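# Stack 96-well plate from nest N1 onto plate in N2

## Task

Lift the 96-well plate out of plate nest N1 and set it on top of the plate already in nest N2 so the two are completely nested, with the upper plate's A1 well sitting above the lower plate's A1 well. The lower plate has to remain lying flat in N2, and the stack must stay correct without the robot holding it. Finish by opening the gripper and moving the hand away.

## Robot and tools

Robot: two six-joint arms, left_arm and right_arm, each ending in a two-finger parallel gripper. Either arm may be used; the other can be moved aside. Well A1 is the clipped corner of each plate. Viewed from where the arms stand, N1 is the right-hand nest.

Scene frame: origin on the tabletop midway between the arms, +x out over the table, +z up, left_arm on the +y side. The arm names do not tell you which side of an image they appear on. Each result's state line, left_arm: ... | right_arm: ..., reports every gripper's end_effector_position (metres), end_effector_quat_wxyz, and linear (m/s) and angular (rad/s) velocities in this frame. Printed positions may be somewhat off, more so at long reach.

Gripper axes: fingers point along the gripper's +z; they open and close along its y. end_effector_position is the point between the closed pads. Closed fingertips extend about 33 mm past it, open ones about 9 mm; closing pushes the tips roughly 24 mm further out, so keep that clearance above a surface.

Row format (used by both execute_actions and move): one flat list of 18 numbers, each in [-1, 1], always covering both arms. Order: left dx, dy, dz, rx, ry, rz, left gripper position, force_limit, speed; then the same nine for the right arm. dx..rz are an offset, not a pose: a relative target in that gripper's own axes, counted from the gripper's pose in the most recent result that showed it (before any such result in the scene, and in later calls within the same reply, from where the robot is when the action begins). 1.0 equals 0.6 m for translation or 180 degrees for rotation; rx, ry, rz form one rotation vector. Within an action every row is counted from that same base pose, not from the row before. Sending zeros therefore pulls the hand back to its base pose; it is not a pause. To keep an arm still, send the offset back to where you want it in the first call of a reply and zeros afterwards. Gripper numbers are absolute commands: position +1 fully open (140 mm), about -0.8 pads touch, -1 closes until blocked. force_limit -1/0/+1 gives roughly 14/60/107 N on parts up to 40 mm wide. speed -1/0/+1 gives about 30/140/250 mm/s gap change. To leave a gripper unchanged, resend its previous three numbers; a 0 is itself a command.

Tools:
- execute_actions {actions, pictures}: actions is an empty list (just report state, with pictures) or a list with one item. {"rows": [[18 numbers], ...], "steps": n} runs 8 to 15 control steps of 1/30 s (default 15); one row per step, the final row repeated if rows run short. {"steps": n} alone is a wait of up to 300 steps counted from the previous result, reply time included. pictures: true adds camera images. A refused call sends nothing.
- move {target, speed}: target is one 18-number row as above (offsets from the last shown pose). Each gripper follows a straight path toward its target; all paths finish together, lasting 0.5 to 10 s (cut off at 10 s). speed is the top path speed in m/s, 0.002 to 0.5, default 0.25; rotation up to twice that in rad/s. Paths ignore obstacles and the other arm; hands lag and can overshoot speed near full stretch. Finger numbers are sent at the start. Result adds a move: line with the ending (done, off_target, moving, held, fault) and any limits (paced = target clipped; held = some steps blocked, after which the arm may jump fast), plus each gripper's distance from its target. Always includes pictures.
- wait {seconds}: 0 to 10 s, nothing new sent.
- zoom_image {camera, region}: camera is cam_high (672x504), cam_left_wrist or cam_right_wrist (616x616, fisheye); region [x0, y0, x1, y1] pixels, top-left origin, at most 504x504.
- finished_scene {scene}: ends the current scene (give its number) irreversibly and reports success; the next scene's task comes back in the result.

Timing: each per-step command is clipped to within 70 mm and 16 degrees of the measured pose, so far targets need several actions. The last 8 steps of an action run after its result, while you reply; the next action starts after them. Thinking time lets the simulation run. A Hand target line appears only when nothing is held back.

Gripping: close with position -1 and confirm object_status is 2 (0 moving, 1 blocked while opening, 2 blocked while closing, 3 reached target or pads met). To squeeze harder while holding, raise force_limit and nudge position (e.g. -1 to -0.98). position_measured is in counts: 3 open, 230 pads together.

Hazards: arms are stiff; commanding even a few millimetres into a firm surface, at once or bit by bit, can cause a torque fault (joint load limits: waist and shoulder 306, elbow 144, wrist joints 40.5 N m) or a force fault at 144 N, freezing the arm for 10 s. Pressing persists until you move away. Fast contact hits harder. HELD and pose unreachable lines mean the clearance check altered commands. Don't let the arms collide, don't drop, slam or knock anything off the table, and watch MOTOR HOT warnings when holding loads for long. Parts may be tugged or pushed occasionally. Flange force and joint torque readings are approximate and include held weight. Camera calibration is given per camera and may be slightly off.

Each tool is called in YAML: its name, and indented under it one key for each argument.

## Session

execute_actions:
  actions: []

Scene clock: 0.00 s of 8400.00 s.
left_arm: end_effector_position=(+0.6947, +0.5151, +0.3215) position_measured=3 object_status=3 end_effector_quat_wxyz=(-0.000, +1.000, -0.017, -0.001) end_effector_velocity=(-0.000, -0.001, +0.001) end_effector_angular_velocity=(-0.000, -0.001, -0.002) | right_arm: end_effector_position=(+0.1490, +0.0374, +0.1684) position_measured=3 object_status=3 end_effector_quat_wxyz=(+0.631, +0.674, -0.290, +0.254) end_effector_velocity=(+0.000, +0.000, -0.001) end_effector_angular_velocity=(+0.000, +0.000, -0.000)
Joint positions: left_arm=[-0.053  0.163  1.606  0.     1.375  1.517] | right_arm=[ 1.569  1.037  1.047 -0.315  2.528  3.657]
Joint velocities: left_arm=[-0.001 -0.001  0.    -0.     0.     0.001] | right_arm=[-0.     0.001 -0.     0.001 -0.001  0.   ]
Joint torques (N m, as the joint torque sensors report them, + toward a larger angle): no reading
Flange force (N, the push that the arm receives, along the gripper's own x y z axes): no reading
Hand target (left_arm): +0.695, +0.515, +0.321; -0.000, +1.000, -0.017, -0.001
Hand target (right_arm): +0.149, +0.037, +0.168; +0.631, +0.674, -0.290, +0.254

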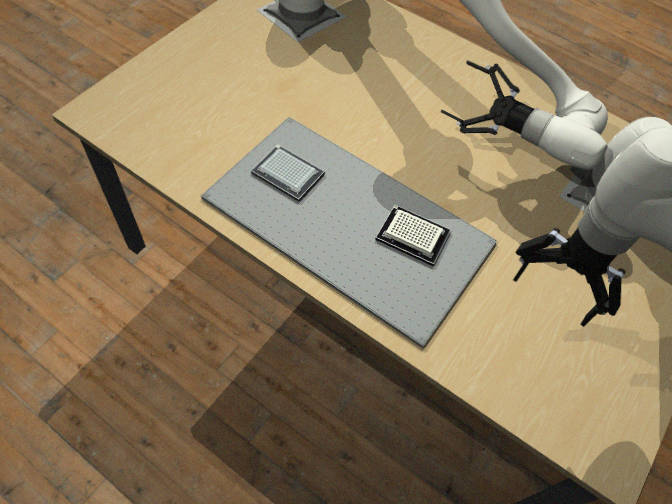

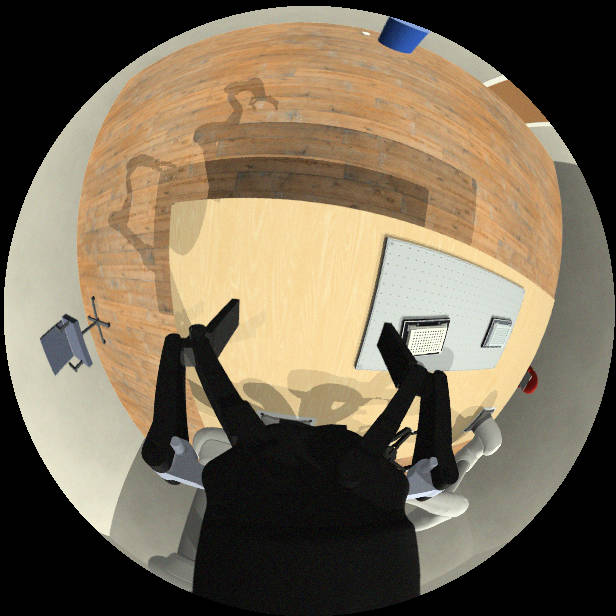

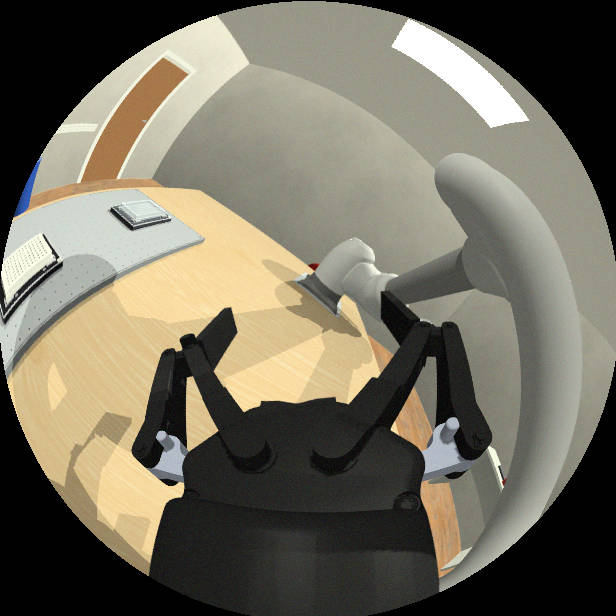

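zoom_image:
  camera: "cam_high"
  region: [240,130,340,205]

zoom_image:
  camera: "cam_high"
  region: [365,195,465,270]

Region (240, 130, 340, 205) of cam_high's 672x504 image, scaled by 5.040, with more detail than that image has; it fills the top 378 rows of this view, and the rest is white.

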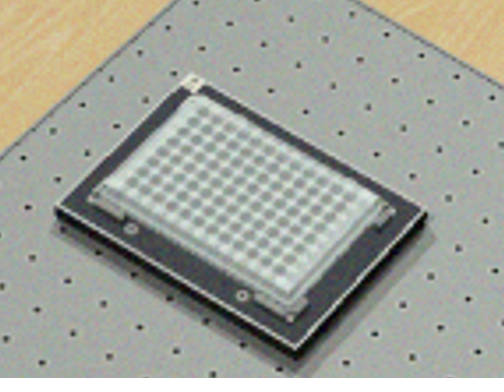

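Region (365, 195, 465, 270) of cam_high's 672x504 image, scaled by 5.040, with more detail than that image has; it fills the top 378 rows of this view, and the rest is white.

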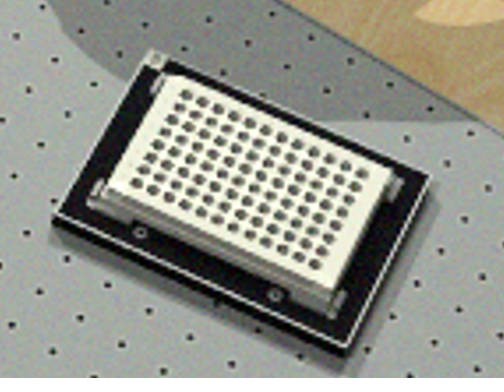

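move:
  target: [0,0,0,0,0,0,1,0,0,-0.2,0.2,0.65,0,0,0,1,0,0]
  speed: 0.4

move:
  target: [-0.215,0.6,0.25,0,0,0.489,1,0,0,0,0,0,0,0,0,1,0,0]
  speed: 0.4

zoom_image:
  camera: "cam_left_wrist"
  region: [190,220,430,460]

Scene clock: 2.70 s of 8400.00 s.
left_arm: end_effector_position=(+0.6947, +0.5151, +0.3215) position_measured=3 object_status=3 end_effector_quat_wxyz=(-0.000, +1.000, -0.017, -0.001) end_effector_velocity=(+0.000, -0.001, +0.001) end_effector_angular_velocity=(+0.000, -0.001, -0.002) | right_arm: end_effector_position=(-0.0300, -0.3469, +0.1383) position_measured=3 object_status=3 end_effector_quat_wxyz=(+0.631, +0.674, -0.290, +0.254) end_effector_velocity=(-0.000, -0.000, +0.000) end_effector_angular_velocity=(-0.002, +0.000, +0.001)
Joint positions: left_arm=[-0.053  0.163  1.606  0.     1.375  1.517] | right_arm=[ 1.727  0.619  2.035 -0.023  1.982  3.919]
Joint velocities: left_arm=[-0.001 -0.    -0.001  0.     0.     0.001] | right_arm=[ 0.     0.     0.001 -0.     0.001 -0.   ]
Joint torques (N m, as the joint torque sensors report them, + toward a larger angle): left_arm=[  2.52 -61.27 -39.91   3.88   0.31   0.02] | right_arm=[  0.41 -75.81 -14.45   2.68   2.15   0.12]
Flange force (N, the push that the arm receives, along the gripper's own x y z axes): left_arm=[7.2 4.3 0.4] | right_arm=[2.8 0.2 -4.7]
Hand target (left_arm): +0.695, +0.515, +0.321; -0.000, +1.000, -0.017, -0.001
Hand target (right_arm): -0.030, -0.347, +0.138; +0.631, +0.674, -0.290, +0.254
Off the commanded pose (left_arm): 0.000 m, 0 deg.
Off the commanded pose (right_arm): 0.000 m, 0 deg.
Kept back: nothing.
move: done
camera_calibration (this result's frames):
cam_left_wrist: T_world_to_cam=[[0.13283, -0.990695, -0.0296513, 0.430101], [-0.910704, -0.133801, 0.390787, 0.594916], [-0.391119, -0.0249046, -0.920003, 0.770999], [0, 0, 0, 1]] pos_world=[0.786215, 0.524901, 0.489589]
cam_right_wrist: T_world_to_cam=[[-0.79142, -0.0307159, 0.610501, -0.121798], [-0.561716, 0.43047, -0.70652, 0.233235], [-0.241101, -0.902082, -0.357936, -0.0844878], [0, 0, 0, 1]] pos_world=[0.0142483, -0.180357, 0.208902]

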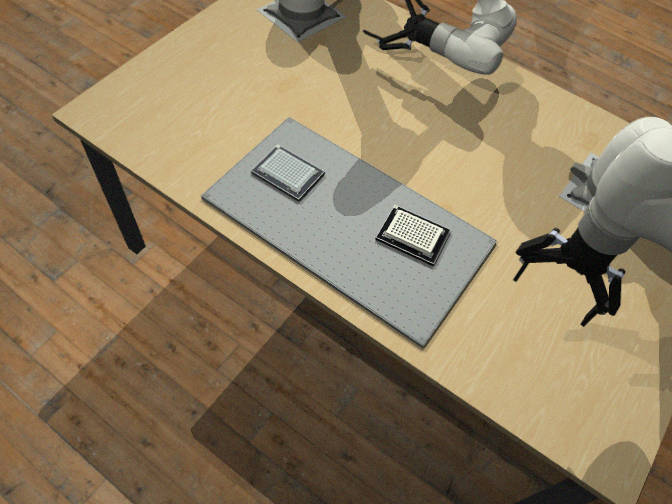

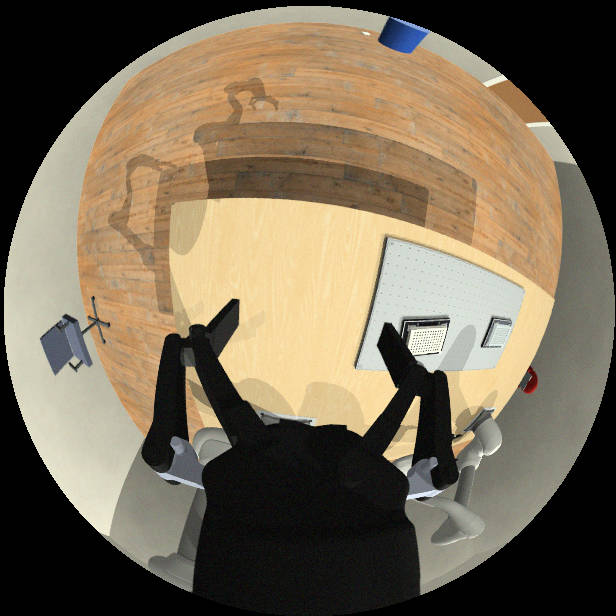

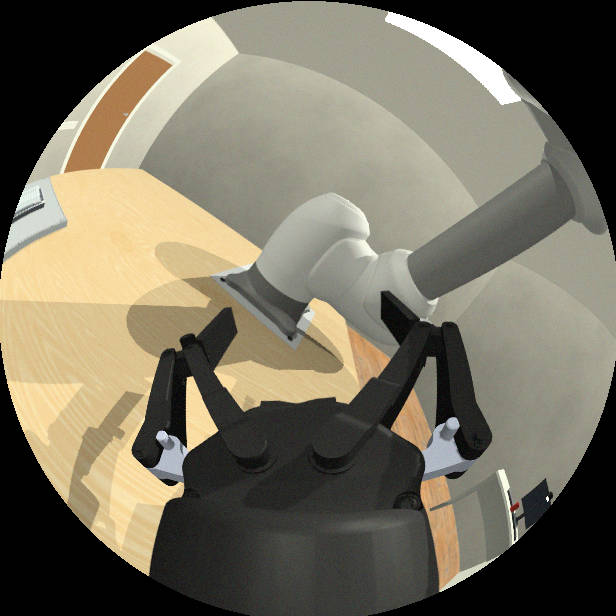

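Scene clock: 5.03 s of 8400.00 s.
left_arm: end_effector_position=(+0.5533, +0.1603, +0.1718) position_measured=3 object_status=3 end_effector_quat_wxyz=(+0.000, +0.707, -0.707, -0.001) end_effector_velocity=(-0.000, +0.000, +0.001) end_effector_angular_velocity=(-0.001, -0.001, +0.000) | right_arm: end_effector_position=(-0.0300, -0.3469, +0.1383) position_measured=3 object_status=3 end_effector_quat_wxyz=(+0.631, +0.674, -0.290, +0.254) end_effector_velocity=(-0.001, +0.000, -0.000) end_effector_angular_velocity=(+0.001, +0.001, +0.000)
Joint positions: left_arm=[-0.659  0.217  1.825 -0.     1.102  2.447] | right_arm=[ 1.727  0.619  2.035 -0.023  1.982  3.919]
Joint velocities: left_arm=[ 0.    -0.002  0.    -0.    -0.    -0.   ] | right_arm=[ 0.002  0.    -0.001  0.002 -0.    -0.   ]
Joint torques (N m, as the joint torque sensors report them, + toward a larger angle): left_arm=[  3.31 -62.46 -36.84   3.32   0.37  -0.03] | right_arm=[ -1.54 -75.62 -14.42   2.29   1.87  -0.04]
Flange force (N, the push that the arm receives, along the gripper's own x y z axes): left_arm=[6.5 -0.5 2.5] | right_arm=[0.2 4.0 -5.0]
Hand target (left_arm): +0.553, +0.160, +0.172; +0.000, +0.707, -0.707, -0.001
Hand target (right_arm): -0.030, -0.347, +0.138; +0.631, +0.674, -0.290, +0.254
Off the commanded pose (left_arm): 0.001 m, 0 deg.
Off the commanded pose (right_arm): 0.000 m, 0 deg.
Kept back: nothing.
move: done
camera_calibration (this result's frames):
cam_left_wrist: T_world_to_cam=[[-0.985616, -0.166805, -0.0271353, 0.579268], [-0.164085, 0.906113, 0.389918, -0.102551], [-0.0404525, 0.388762, -0.92045, 0.308846], [0, 0, 0, 1]] pos_world=[0.566603, 0.0694798, 0.339983]
cam_right_wrist: T_world_to_cam=[[-0.79142, -0.0307221, 0.6105, -0.121802], [-0.561719, 0.430468, -0.706519, 0.233232], [-0.241095, -0.902083, -0.357938, -0.0844887], [0, 0, 0, 1]] pos_world=[0.0142447, -0.180357, 0.208901]

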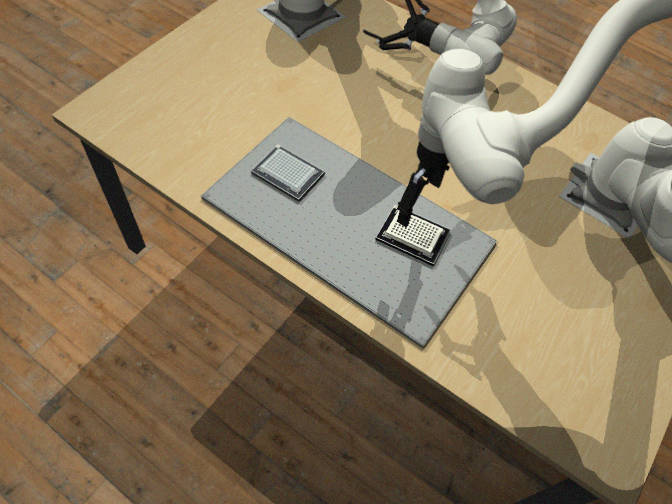

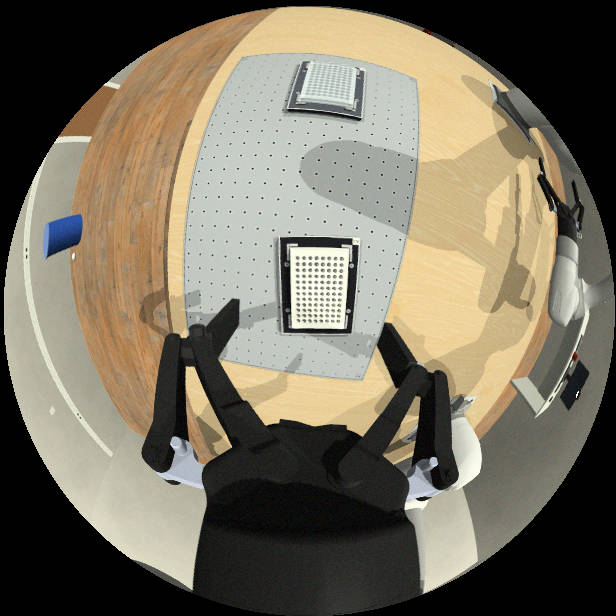

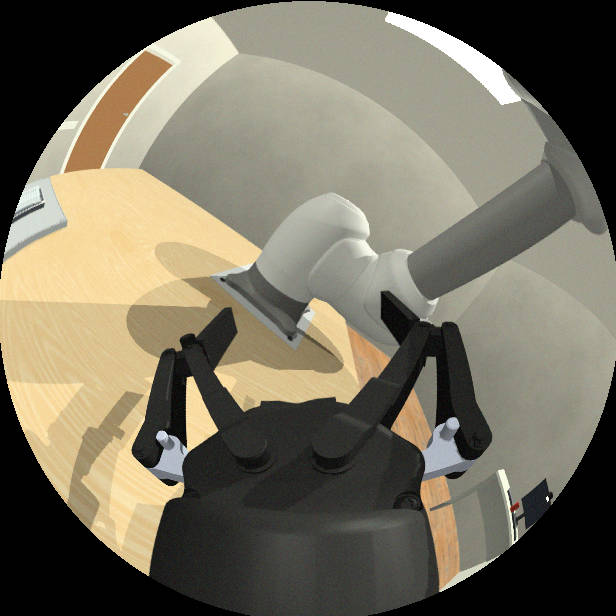

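Region (190, 220, 430, 460) of cam_left_wrist's 616x616 image, scaled by 2.100, with more detail than that image has.

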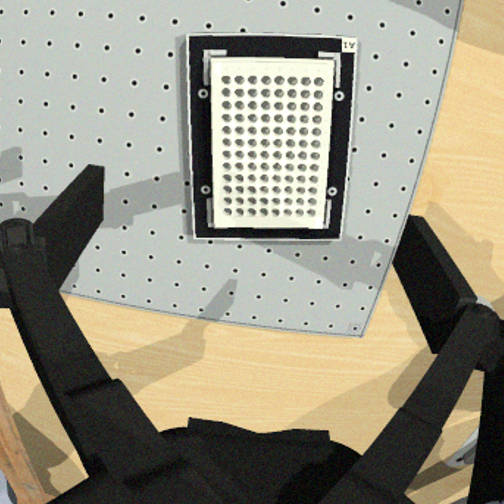

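move:
  target: [0.01,0.012,0.15,0,0,-0.05,0.6,0,0,0,0,0,0,0,0,1,0,0]

zoom_image:
  camera: "cam_left_wrist"
  region: [200,210,420,430]

Scene clock: 6.27 s of 8400.00 s.
left_arm: end_effector_position=(+0.5460, +0.1542, +0.0819) position_measured=53 object_status=3 end_effector_quat_wxyz=(+0.000, +0.760, -0.649, -0.001) end_effector_velocity=(+0.001, +0.000, -0.000) end_effector_angular_velocity=(+0.001, -0.002, -0.001) | right_arm: end_effector_position=(-0.0300, -0.3469, +0.1383) position_measured=3 object_status=3 end_effector_quat_wxyz=(+0.631, +0.674, -0.290, +0.254) end_effector_velocity=(+0.000, +0.000, -0.001) end_effector_angular_velocity=(+0.002, -0.001, +0.000)
Joint positions: left_arm=[-0.674  0.294  1.912 -0.001  0.938  2.276] | right_arm=[ 1.727  0.619  2.035 -0.023  1.982  3.919]
Joint velocities: left_arm=[ 0.001  0.001 -0.001  0.002 -0.     0.   ] | right_arm=[-0.    -0.     0.    -0.    -0.002  0.   ]
Joint torques (N m, as the joint torque sensors report them, + toward a larger angle): left_arm=[  2.92 -66.13 -32.14   3.66   0.26  -0.01] | right_arm=[ -2.13 -76.09 -14.59   2.89   2.07   0.24]
Flange force (N, the push that the arm receives, along the gripper's own x y z axes): left_arm=[7.3 -0.9 2.0] | right_arm=[0.1 2.7 -4.7]
Hand target (left_arm): +0.546, +0.154, +0.082; +0.000, +0.760, -0.649, -0.001
Hand target (right_arm): -0.030, -0.347, +0.138; +0.631, +0.674, -0.290, +0.254
Off the commanded pose (left_arm): 0.000 m, 0 deg.
Off the commanded pose (right_arm): 0.000 m, 0 deg.
Kept back: nothing.
move: done
camera_calibration (this result's frames):
cam_left_wrist: T_world_to_cam=[[-0.947368, -0.318986, -0.0272307, 0.571215], [-0.303899, 0.869277, 0.389875, 0.0188644], [-0.100694, 0.377631, -0.920465, 0.262832], [0, 0, 0, 1]] pos_world=[0.573349, 0.0665577, 0.250127]
cam_right_wrist: T_world_to_cam=[[-0.79142, -0.0307228, 0.610501, -0.121802], [-0.561719, 0.430469, -0.706519, 0.233232], [-0.241095, -0.902082, -0.357939, -0.0844881], [0, 0, 0, 1]] pos_world=[0.0142448, -0.180356, 0.208901]

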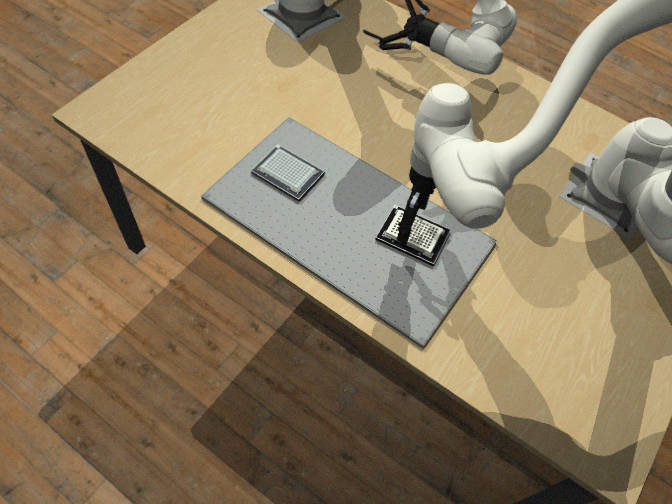

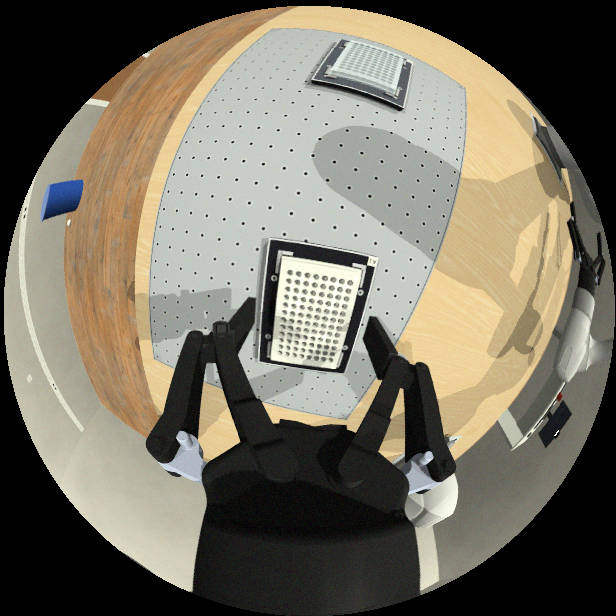

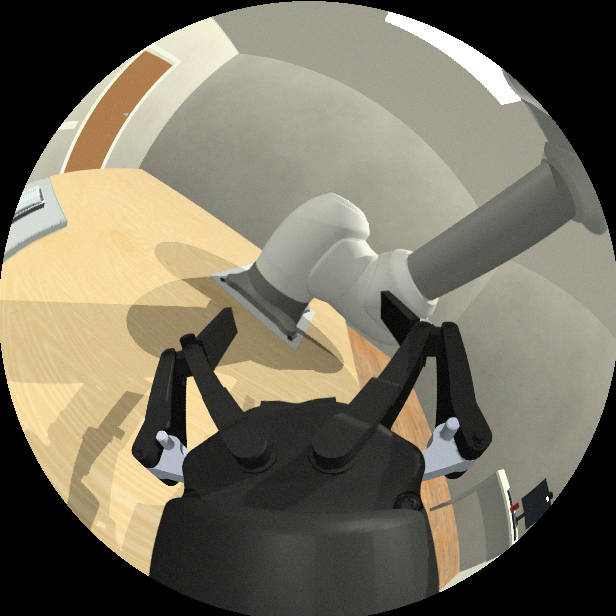

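Region (200, 210, 420, 430) of cam_left_wrist's 616x616 image, scaled by 2.291, with more detail than that image has.

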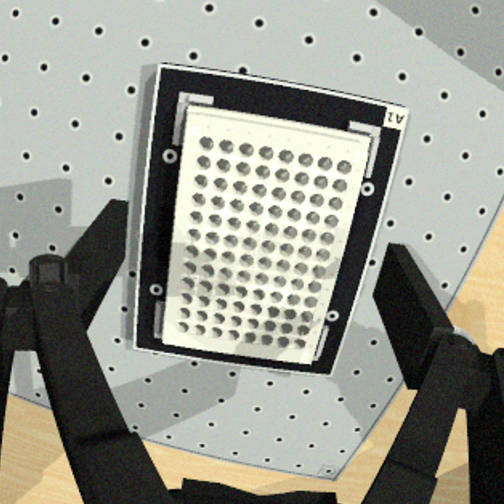

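zoom_image:
  camera: "cam_left_wrist"
  region: [255,315,365,385]

zoom_image:
  camera: "cam_left_wrist"
  region: [265,235,385,305]

move:
  target: [0.632,0.02,0,0,0,0.03,0.6,0,0,0,0,0,0,0,0,1,0,0]
  speed: 0.3

zoom_image:
  camera: "cam_left_wrist"
  region: [200,210,420,430]

Region (255, 315, 365, 385) of cam_left_wrist's 616x616 image, scaled by 4.582, with more detail than that image has; it fills the top 321 rows of this view, and the rest is white.

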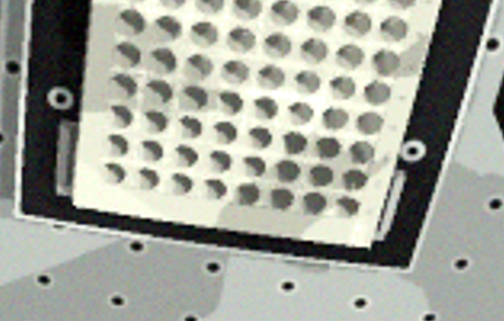

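Region (265, 235, 385, 305) of cam_left_wrist's 616x616 image, scaled by 4.200, with more detail than that image has; it fills the top 294 rows of this view, and the rest is white.

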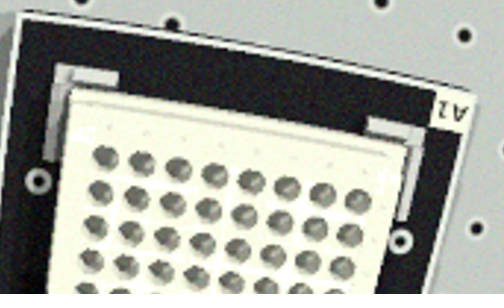

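Scene clock: 8.30 s of 8400.00 s.
left_arm: end_effector_position=(+0.5934, -0.2222, +0.0823) position_measured=53 object_status=3 end_effector_quat_wxyz=(+0.000, +0.729, -0.684, -0.001) end_effector_velocity=(+0.002, +0.001, -0.001) end_effector_angular_velocity=(+0.002, -0.001, +0.001) | right_arm: end_effector_position=(-0.0300, -0.3469, +0.1383) position_measured=3 object_status=3 end_effector_quat_wxyz=(+0.631, +0.674, -0.290, +0.254) end_effector_velocity=(-0.000, -0.000, -0.000) end_effector_angular_velocity=(-0.001, +0.001, +0.003)
Joint positions: left_arm=[-0.948  0.731  1.204 -0.001  1.208  2.095] | right_arm=[ 1.727  0.619  2.035 -0.023  1.982  3.919]
Joint velocities: left_arm=[ 0.002  0.001 -0.     0.002  0.    -0.   ] | right_arm=[ 0.002  0.001  0.001 -0.001  0.    -0.001]
Joint torques (N m, as the joint torque sensors report them, + toward a larger angle): left_arm=[   2.72 -112.51  -37.62    3.4     0.18   -0.06] | right_arm=[  0.43 -75.08 -15.09   2.2    2.22   0.02]
Flange force (N, the push that the arm receives, along the gripper's own x y z axes): left_arm=[10.3 -3.2 1.7] | right_arm=[2.7 1.9 -2.5]
Hand target (left_arm): +0.594, -0.222, +0.082; +0.000, +0.729, -0.684, -0.001
Hand target (right_arm): -0.030, -0.347, +0.138; +0.631, +0.674, -0.290, +0.254
Off the commanded pose (left_arm): 0.001 m, 0 deg.
Off the commanded pose (right_arm): 0.000 m, 0 deg.
Kept back: nothing.
move: done
camera_calibration (this result's frames):
cam_left_wrist: T_world_to_cam=[[-0.973147, -0.22855, -0.0273834, 0.53149], [-0.220939, 0.894047, 0.389701, 0.316646], [-0.0645842, 0.385286, -0.920534, 0.390438], [0, 0, 0, 1]] pos_world=[0.612394, -0.312055, 0.250568]
cam_right_wrist: T_world_to_cam=[[-0.79142, -0.030723, 0.6105, -0.121802], [-0.561719, 0.430469, -0.706519, 0.233232], [-0.241095, -0.902082, -0.357939, -0.084488], [0, 0, 0, 1]] pos_world=[0.0142447, -0.180356, 0.208901]

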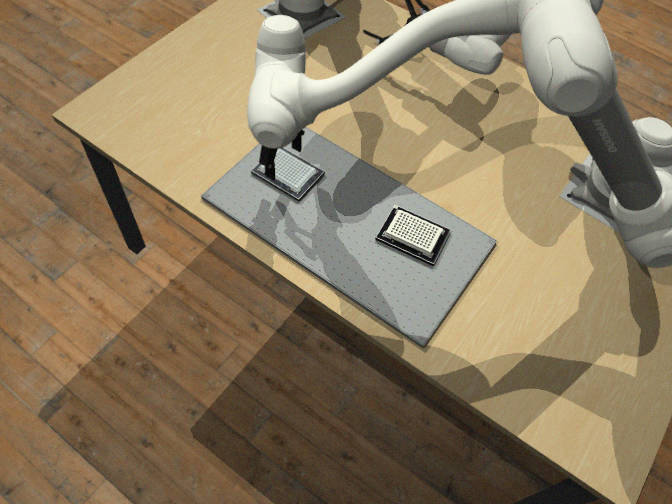

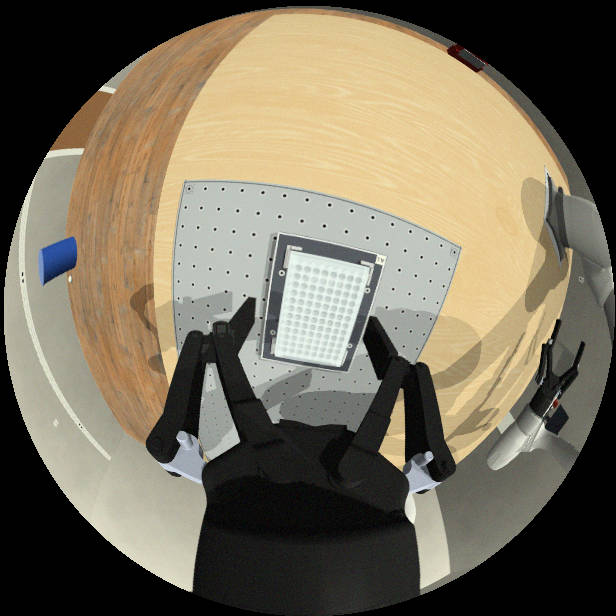

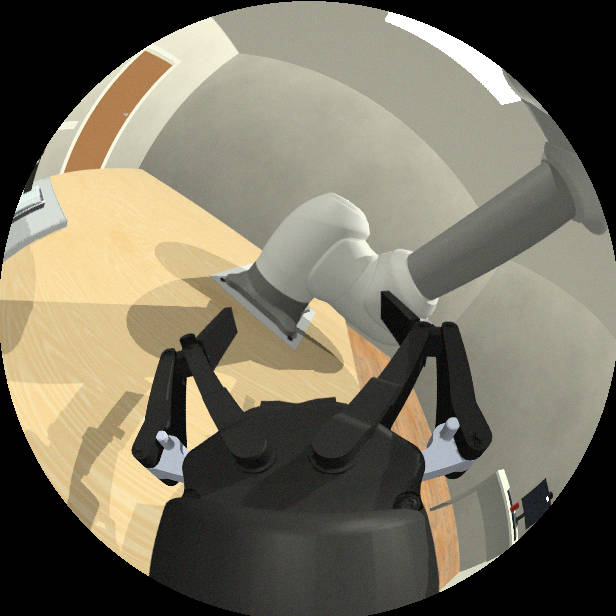

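Region (200, 210, 420, 430) of cam_left_wrist's 616x616 image, scaled by 2.291, with more detail than that image has.

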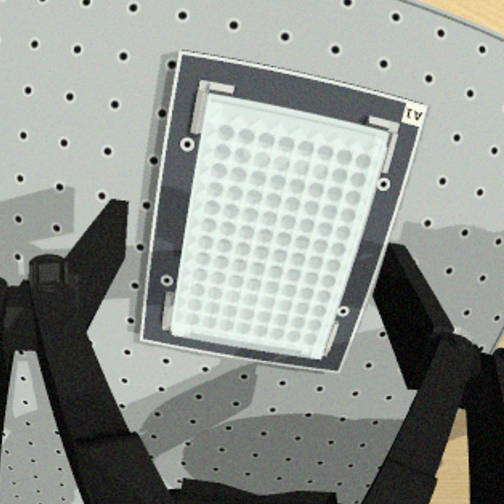

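move:
  target: [0.008,0.0105,0,0,0,0.0095,0.6,0,0,0,0,0,0,0,0,1,0,0]

zoom_image:
  camera: "cam_left_wrist"
  region: [200,210,420,430]

zoom_image:
  camera: "cam_left_wrist"
  region: [255,315,365,385]

zoom_image:
  camera: "cam_left_wrist"
  region: [265,235,385,305]

Scene clock: 9.47 s of 8400.00 s.
left_arm: end_effector_position=(+0.5875, -0.2274, +0.0823) position_measured=53 object_status=3 end_effector_quat_wxyz=(+0.000, +0.719, -0.695, -0.001) end_effector_velocity=(-0.000, -0.001, +0.001) end_effector_angular_velocity=(-0.001, -0.000, +0.001) | right_arm: end_effector_position=(-0.0300, -0.3469, +0.1383) position_measured=3 object_status=3 end_effector_quat_wxyz=(+0.631, +0.674, -0.290, +0.254) end_effector_velocity=(+0.000, -0.000, +0.000) end_effector_angular_velocity=(-0.000, -0.000, -0.000)
Joint positions: left_arm=[-0.957  0.732  1.202 -0.001  1.209  2.117] | right_arm=[ 1.727  0.619  2.035 -0.023  1.982  3.919]
Joint velocities: left_arm=[-0.    -0.    -0.001 -0.     0.    -0.002] | right_arm=[-0.001 -0.     0.    -0.001  0.     0.   ]
Joint torques (N m, as the joint torque sensors report them, + toward a larger angle): left_arm=[   3.27 -113.7   -37.45    3.63    0.12   -0.17] | right_arm=[ -3.59 -76.32 -14.78   2.22   2.2    0.22]
Flange force (N, the push that the arm receives, along the gripper's own x y z axes): left_arm=[12.5 -4.5 2.0] | right_arm=[-2.9 4.4 -4.3]
Hand target (left_arm): +0.587, -0.227, +0.082; +0.000, +0.719, -0.695, -0.001
Hand target (right_arm): -0.030, -0.347, +0.138; +0.631, +0.674, -0.290, +0.254
Off the commanded pose (left_arm): 0.000 m, 0 deg.
Off the commanded pose (right_arm): 0.000 m, 0 deg.
Kept back: nothing.
move: done
camera_calibration (this result's frames):
cam_left_wrist: T_world_to_cam=[[-0.97954, -0.199355, -0.0275595, 0.534981], [-0.194178, 0.900224, 0.389732, 0.305601], [-0.0528856, 0.38711, -0.920516, 0.385585], [0, 0, 0, 1]] pos_world=[0.603768, -0.317722, 0.250578]
cam_right_wrist: T_world_to_cam=[[-0.79142, -0.030723, 0.610501, -0.121802], [-0.561719, 0.430469, -0.706519, 0.233232], [-0.241095, -0.902082, -0.357939, -0.0844881], [0, 0, 0, 1]] pos_world=[0.0142447, -0.180356, 0.208901]

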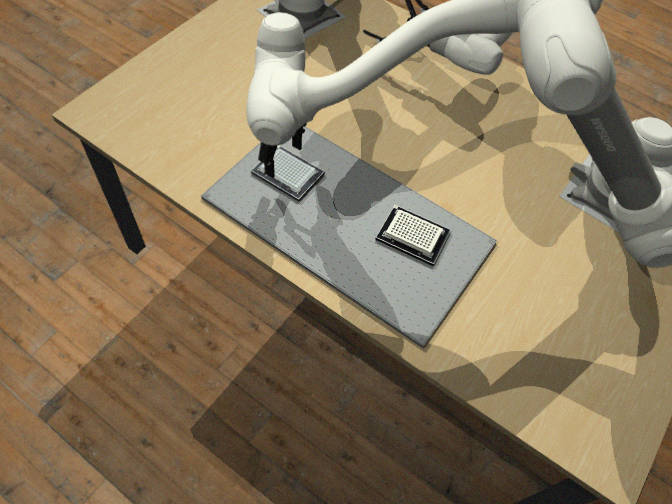

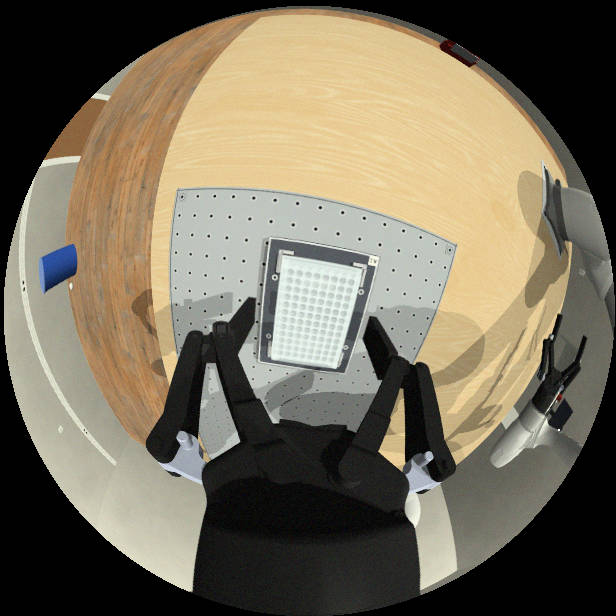

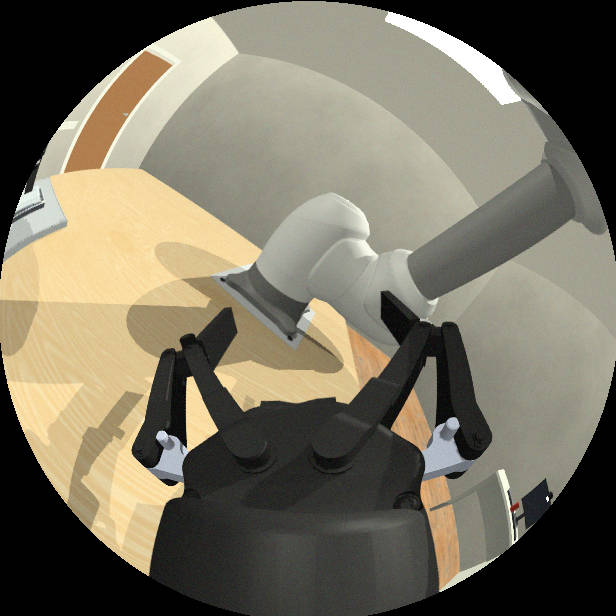

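Region (200, 210, 420, 430) of cam_left_wrist's 616x616 image, scaled by 2.291, with more detail than that image has.

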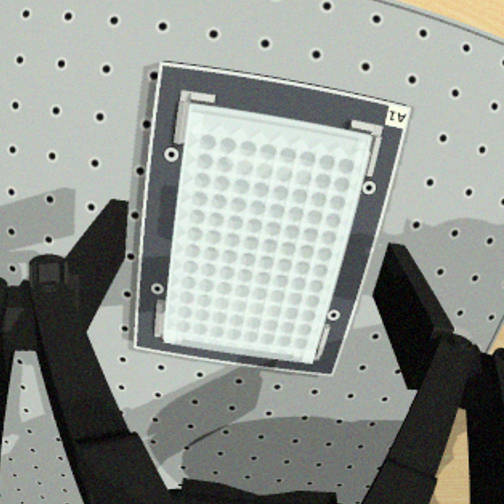

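Region (255, 315, 365, 385) of cam_left_wrist's 616x616 image, scaled by 4.582, with more detail than that image has; it fills the top 321 rows of this view, and the rest is white.

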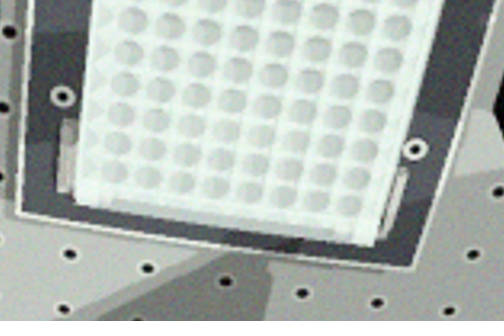

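Region (265, 235, 385, 305) of cam_left_wrist's 616x616 image, scaled by 4.200, with more detail than that image has; it fills the top 294 rows of this view, and the rest is white.

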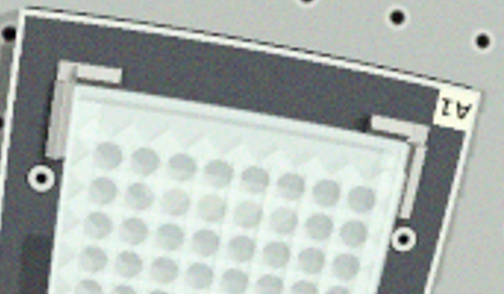

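move:
  target: [0.0008,0.0035,0.062,0,0,0,0.45,0,0,0,0,0,0,0,0,1,0,0]
  speed: 0.08

zoom_image:
  camera: "cam_left_wrist"
  region: [220,230,420,430]

zoom_image:
  camera: "cam_high"
  region: [240,130,340,205]

Scene clock: 20.57 s of 8400.00 s.
left_arm: end_effector_position=(+0.5856, -0.2283, +0.0486) position_measured=72 object_status=3 end_effector_quat_wxyz=(+0.000, +0.719, -0.695, +0.000) end_effector_velocity=(-0.001, -0.000, -0.000) end_effector_angular_velocity=(+0.000, +0.000, -0.001) | right_arm: end_effector_position=(-0.0300, -0.3469, +0.1383) position_measured=3 object_status=3 end_effector_quat_wxyz=(+0.631, +0.674, -0.290, +0.254) end_effector_velocity=(-0.000, -0.000, +0.000) end_effector_angular_velocity=(+0.000, +0.001, -0.002)
Joint positions: left_arm=[-0.959  0.753  1.23  -0.001  1.158  2.115] | right_arm=[ 1.727  0.619  2.035 -0.023  1.982  3.919]
Joint velocities: left_arm=[-0.001  0.     0.     0.    -0.     0.   ] | right_arm=[-0.001 -0.     0.     0.001 -0.    -0.   ]
Joint torques (N m, as the joint torque sensors report them, + toward a larger angle): left_arm=[  0.84 -99.87 -33.91   2.47  -2.01   0.34] | right_arm=[ -2.4  -75.44 -15.65   2.65   2.26  -0.13]
Flange force (N, the push that the arm receives, along the gripper's own x y z axes): left_arm=[1.7 1.0 -11.6] | right_arm=[0.1 3.9 -1.8]
Hand target (left_arm): +0.586, -0.228, +0.049; +0.000, +0.719, -0.695, +0.000
Hand target (right_arm): -0.030, -0.347, +0.138; +0.631, +0.674, -0.290, +0.254
Off the commanded pose (left_arm): 0.003 m, 0 deg.
Off the commanded pose (right_arm): 0.000 m, 0 deg.
FORCE FAULT: contact force on the left arm reached its limit, and that arm stopped for 10 seconds. The contact can be on any part of that arm, not only on its tool. That arm's remaining commands of this call were not run. That arm holds still and accepts commands again. Move the arm away from the contact; if what it grips holds it there, let go first. Pushing or pulling that hard again can fault the arm again.
Kept back: nothing.
move: fault (left_arm)
camera_calibration (this result's frames):
cam_left_wrist: T_world_to_cam=[[-0.97948, -0.199562, -0.0281654, 0.531934], [-0.194706, 0.900899, 0.387904, 0.31975], [-0.0520367, 0.385428, -0.921269, 0.353919], [0, 0, 0, 1]] pos_world=[0.601693, -0.318319, 0.217004]
cam_right_wrist: T_world_to_cam=[[-0.79142, -0.0307232, 0.6105, -0.121802], [-0.561719, 0.430469, -0.706519, 0.233232], [-0.241095, -0.902082, -0.35794, -0.0844879], [0, 0, 0, 1]] pos_world=[0.0142447, -0.180356, 0.208901]

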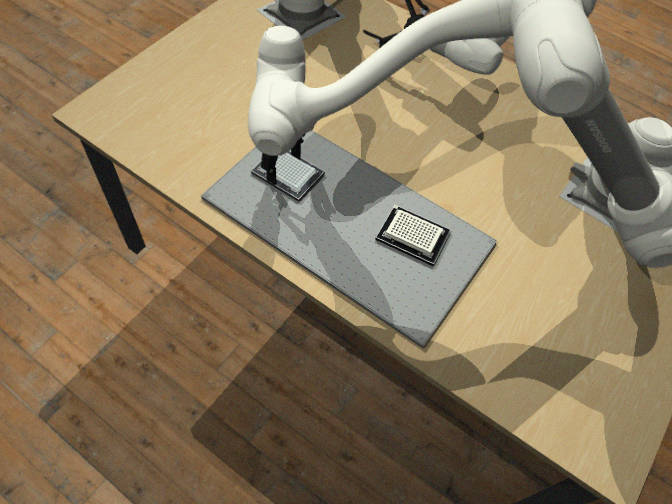

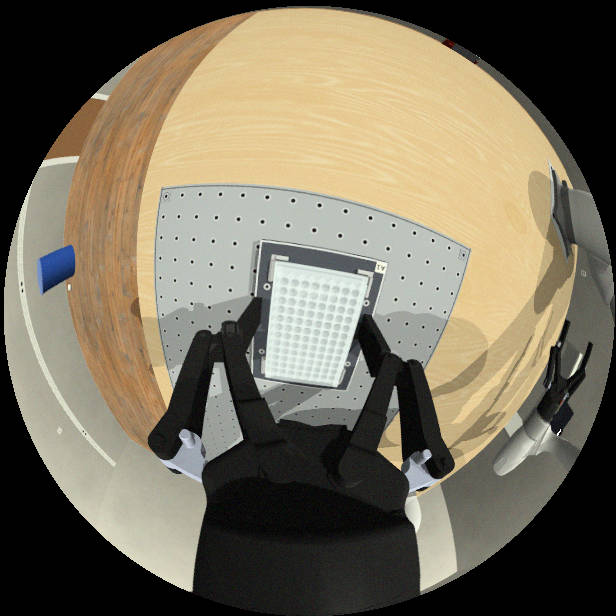

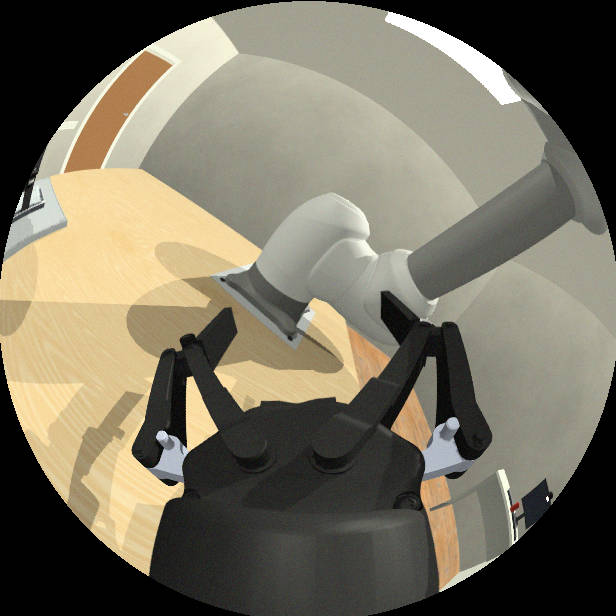

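Region (220, 230, 420, 430) of cam_left_wrist's 616x616 image, scaled by 2.520, with more detail than that image has.

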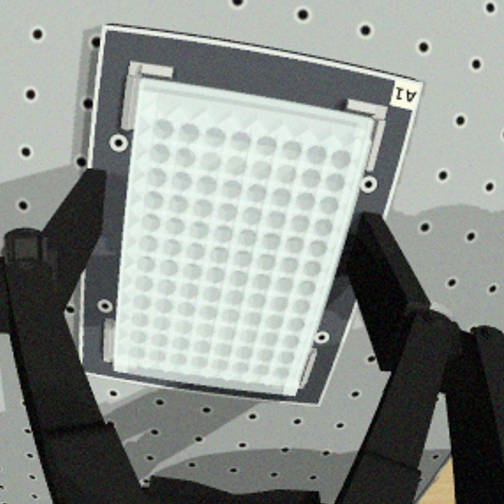

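Region (240, 130, 340, 205) of cam_high's 672x504 image, scaled by 5.040, with more detail than that image has; it fills the top 378 rows of this view, and the rest is white.

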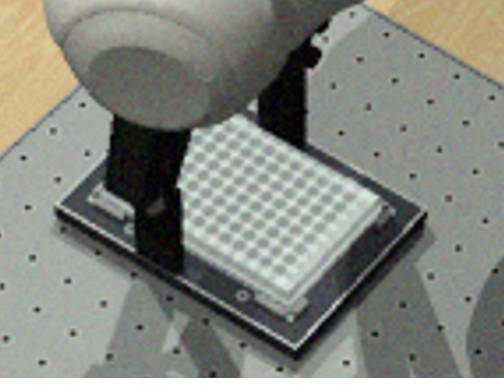

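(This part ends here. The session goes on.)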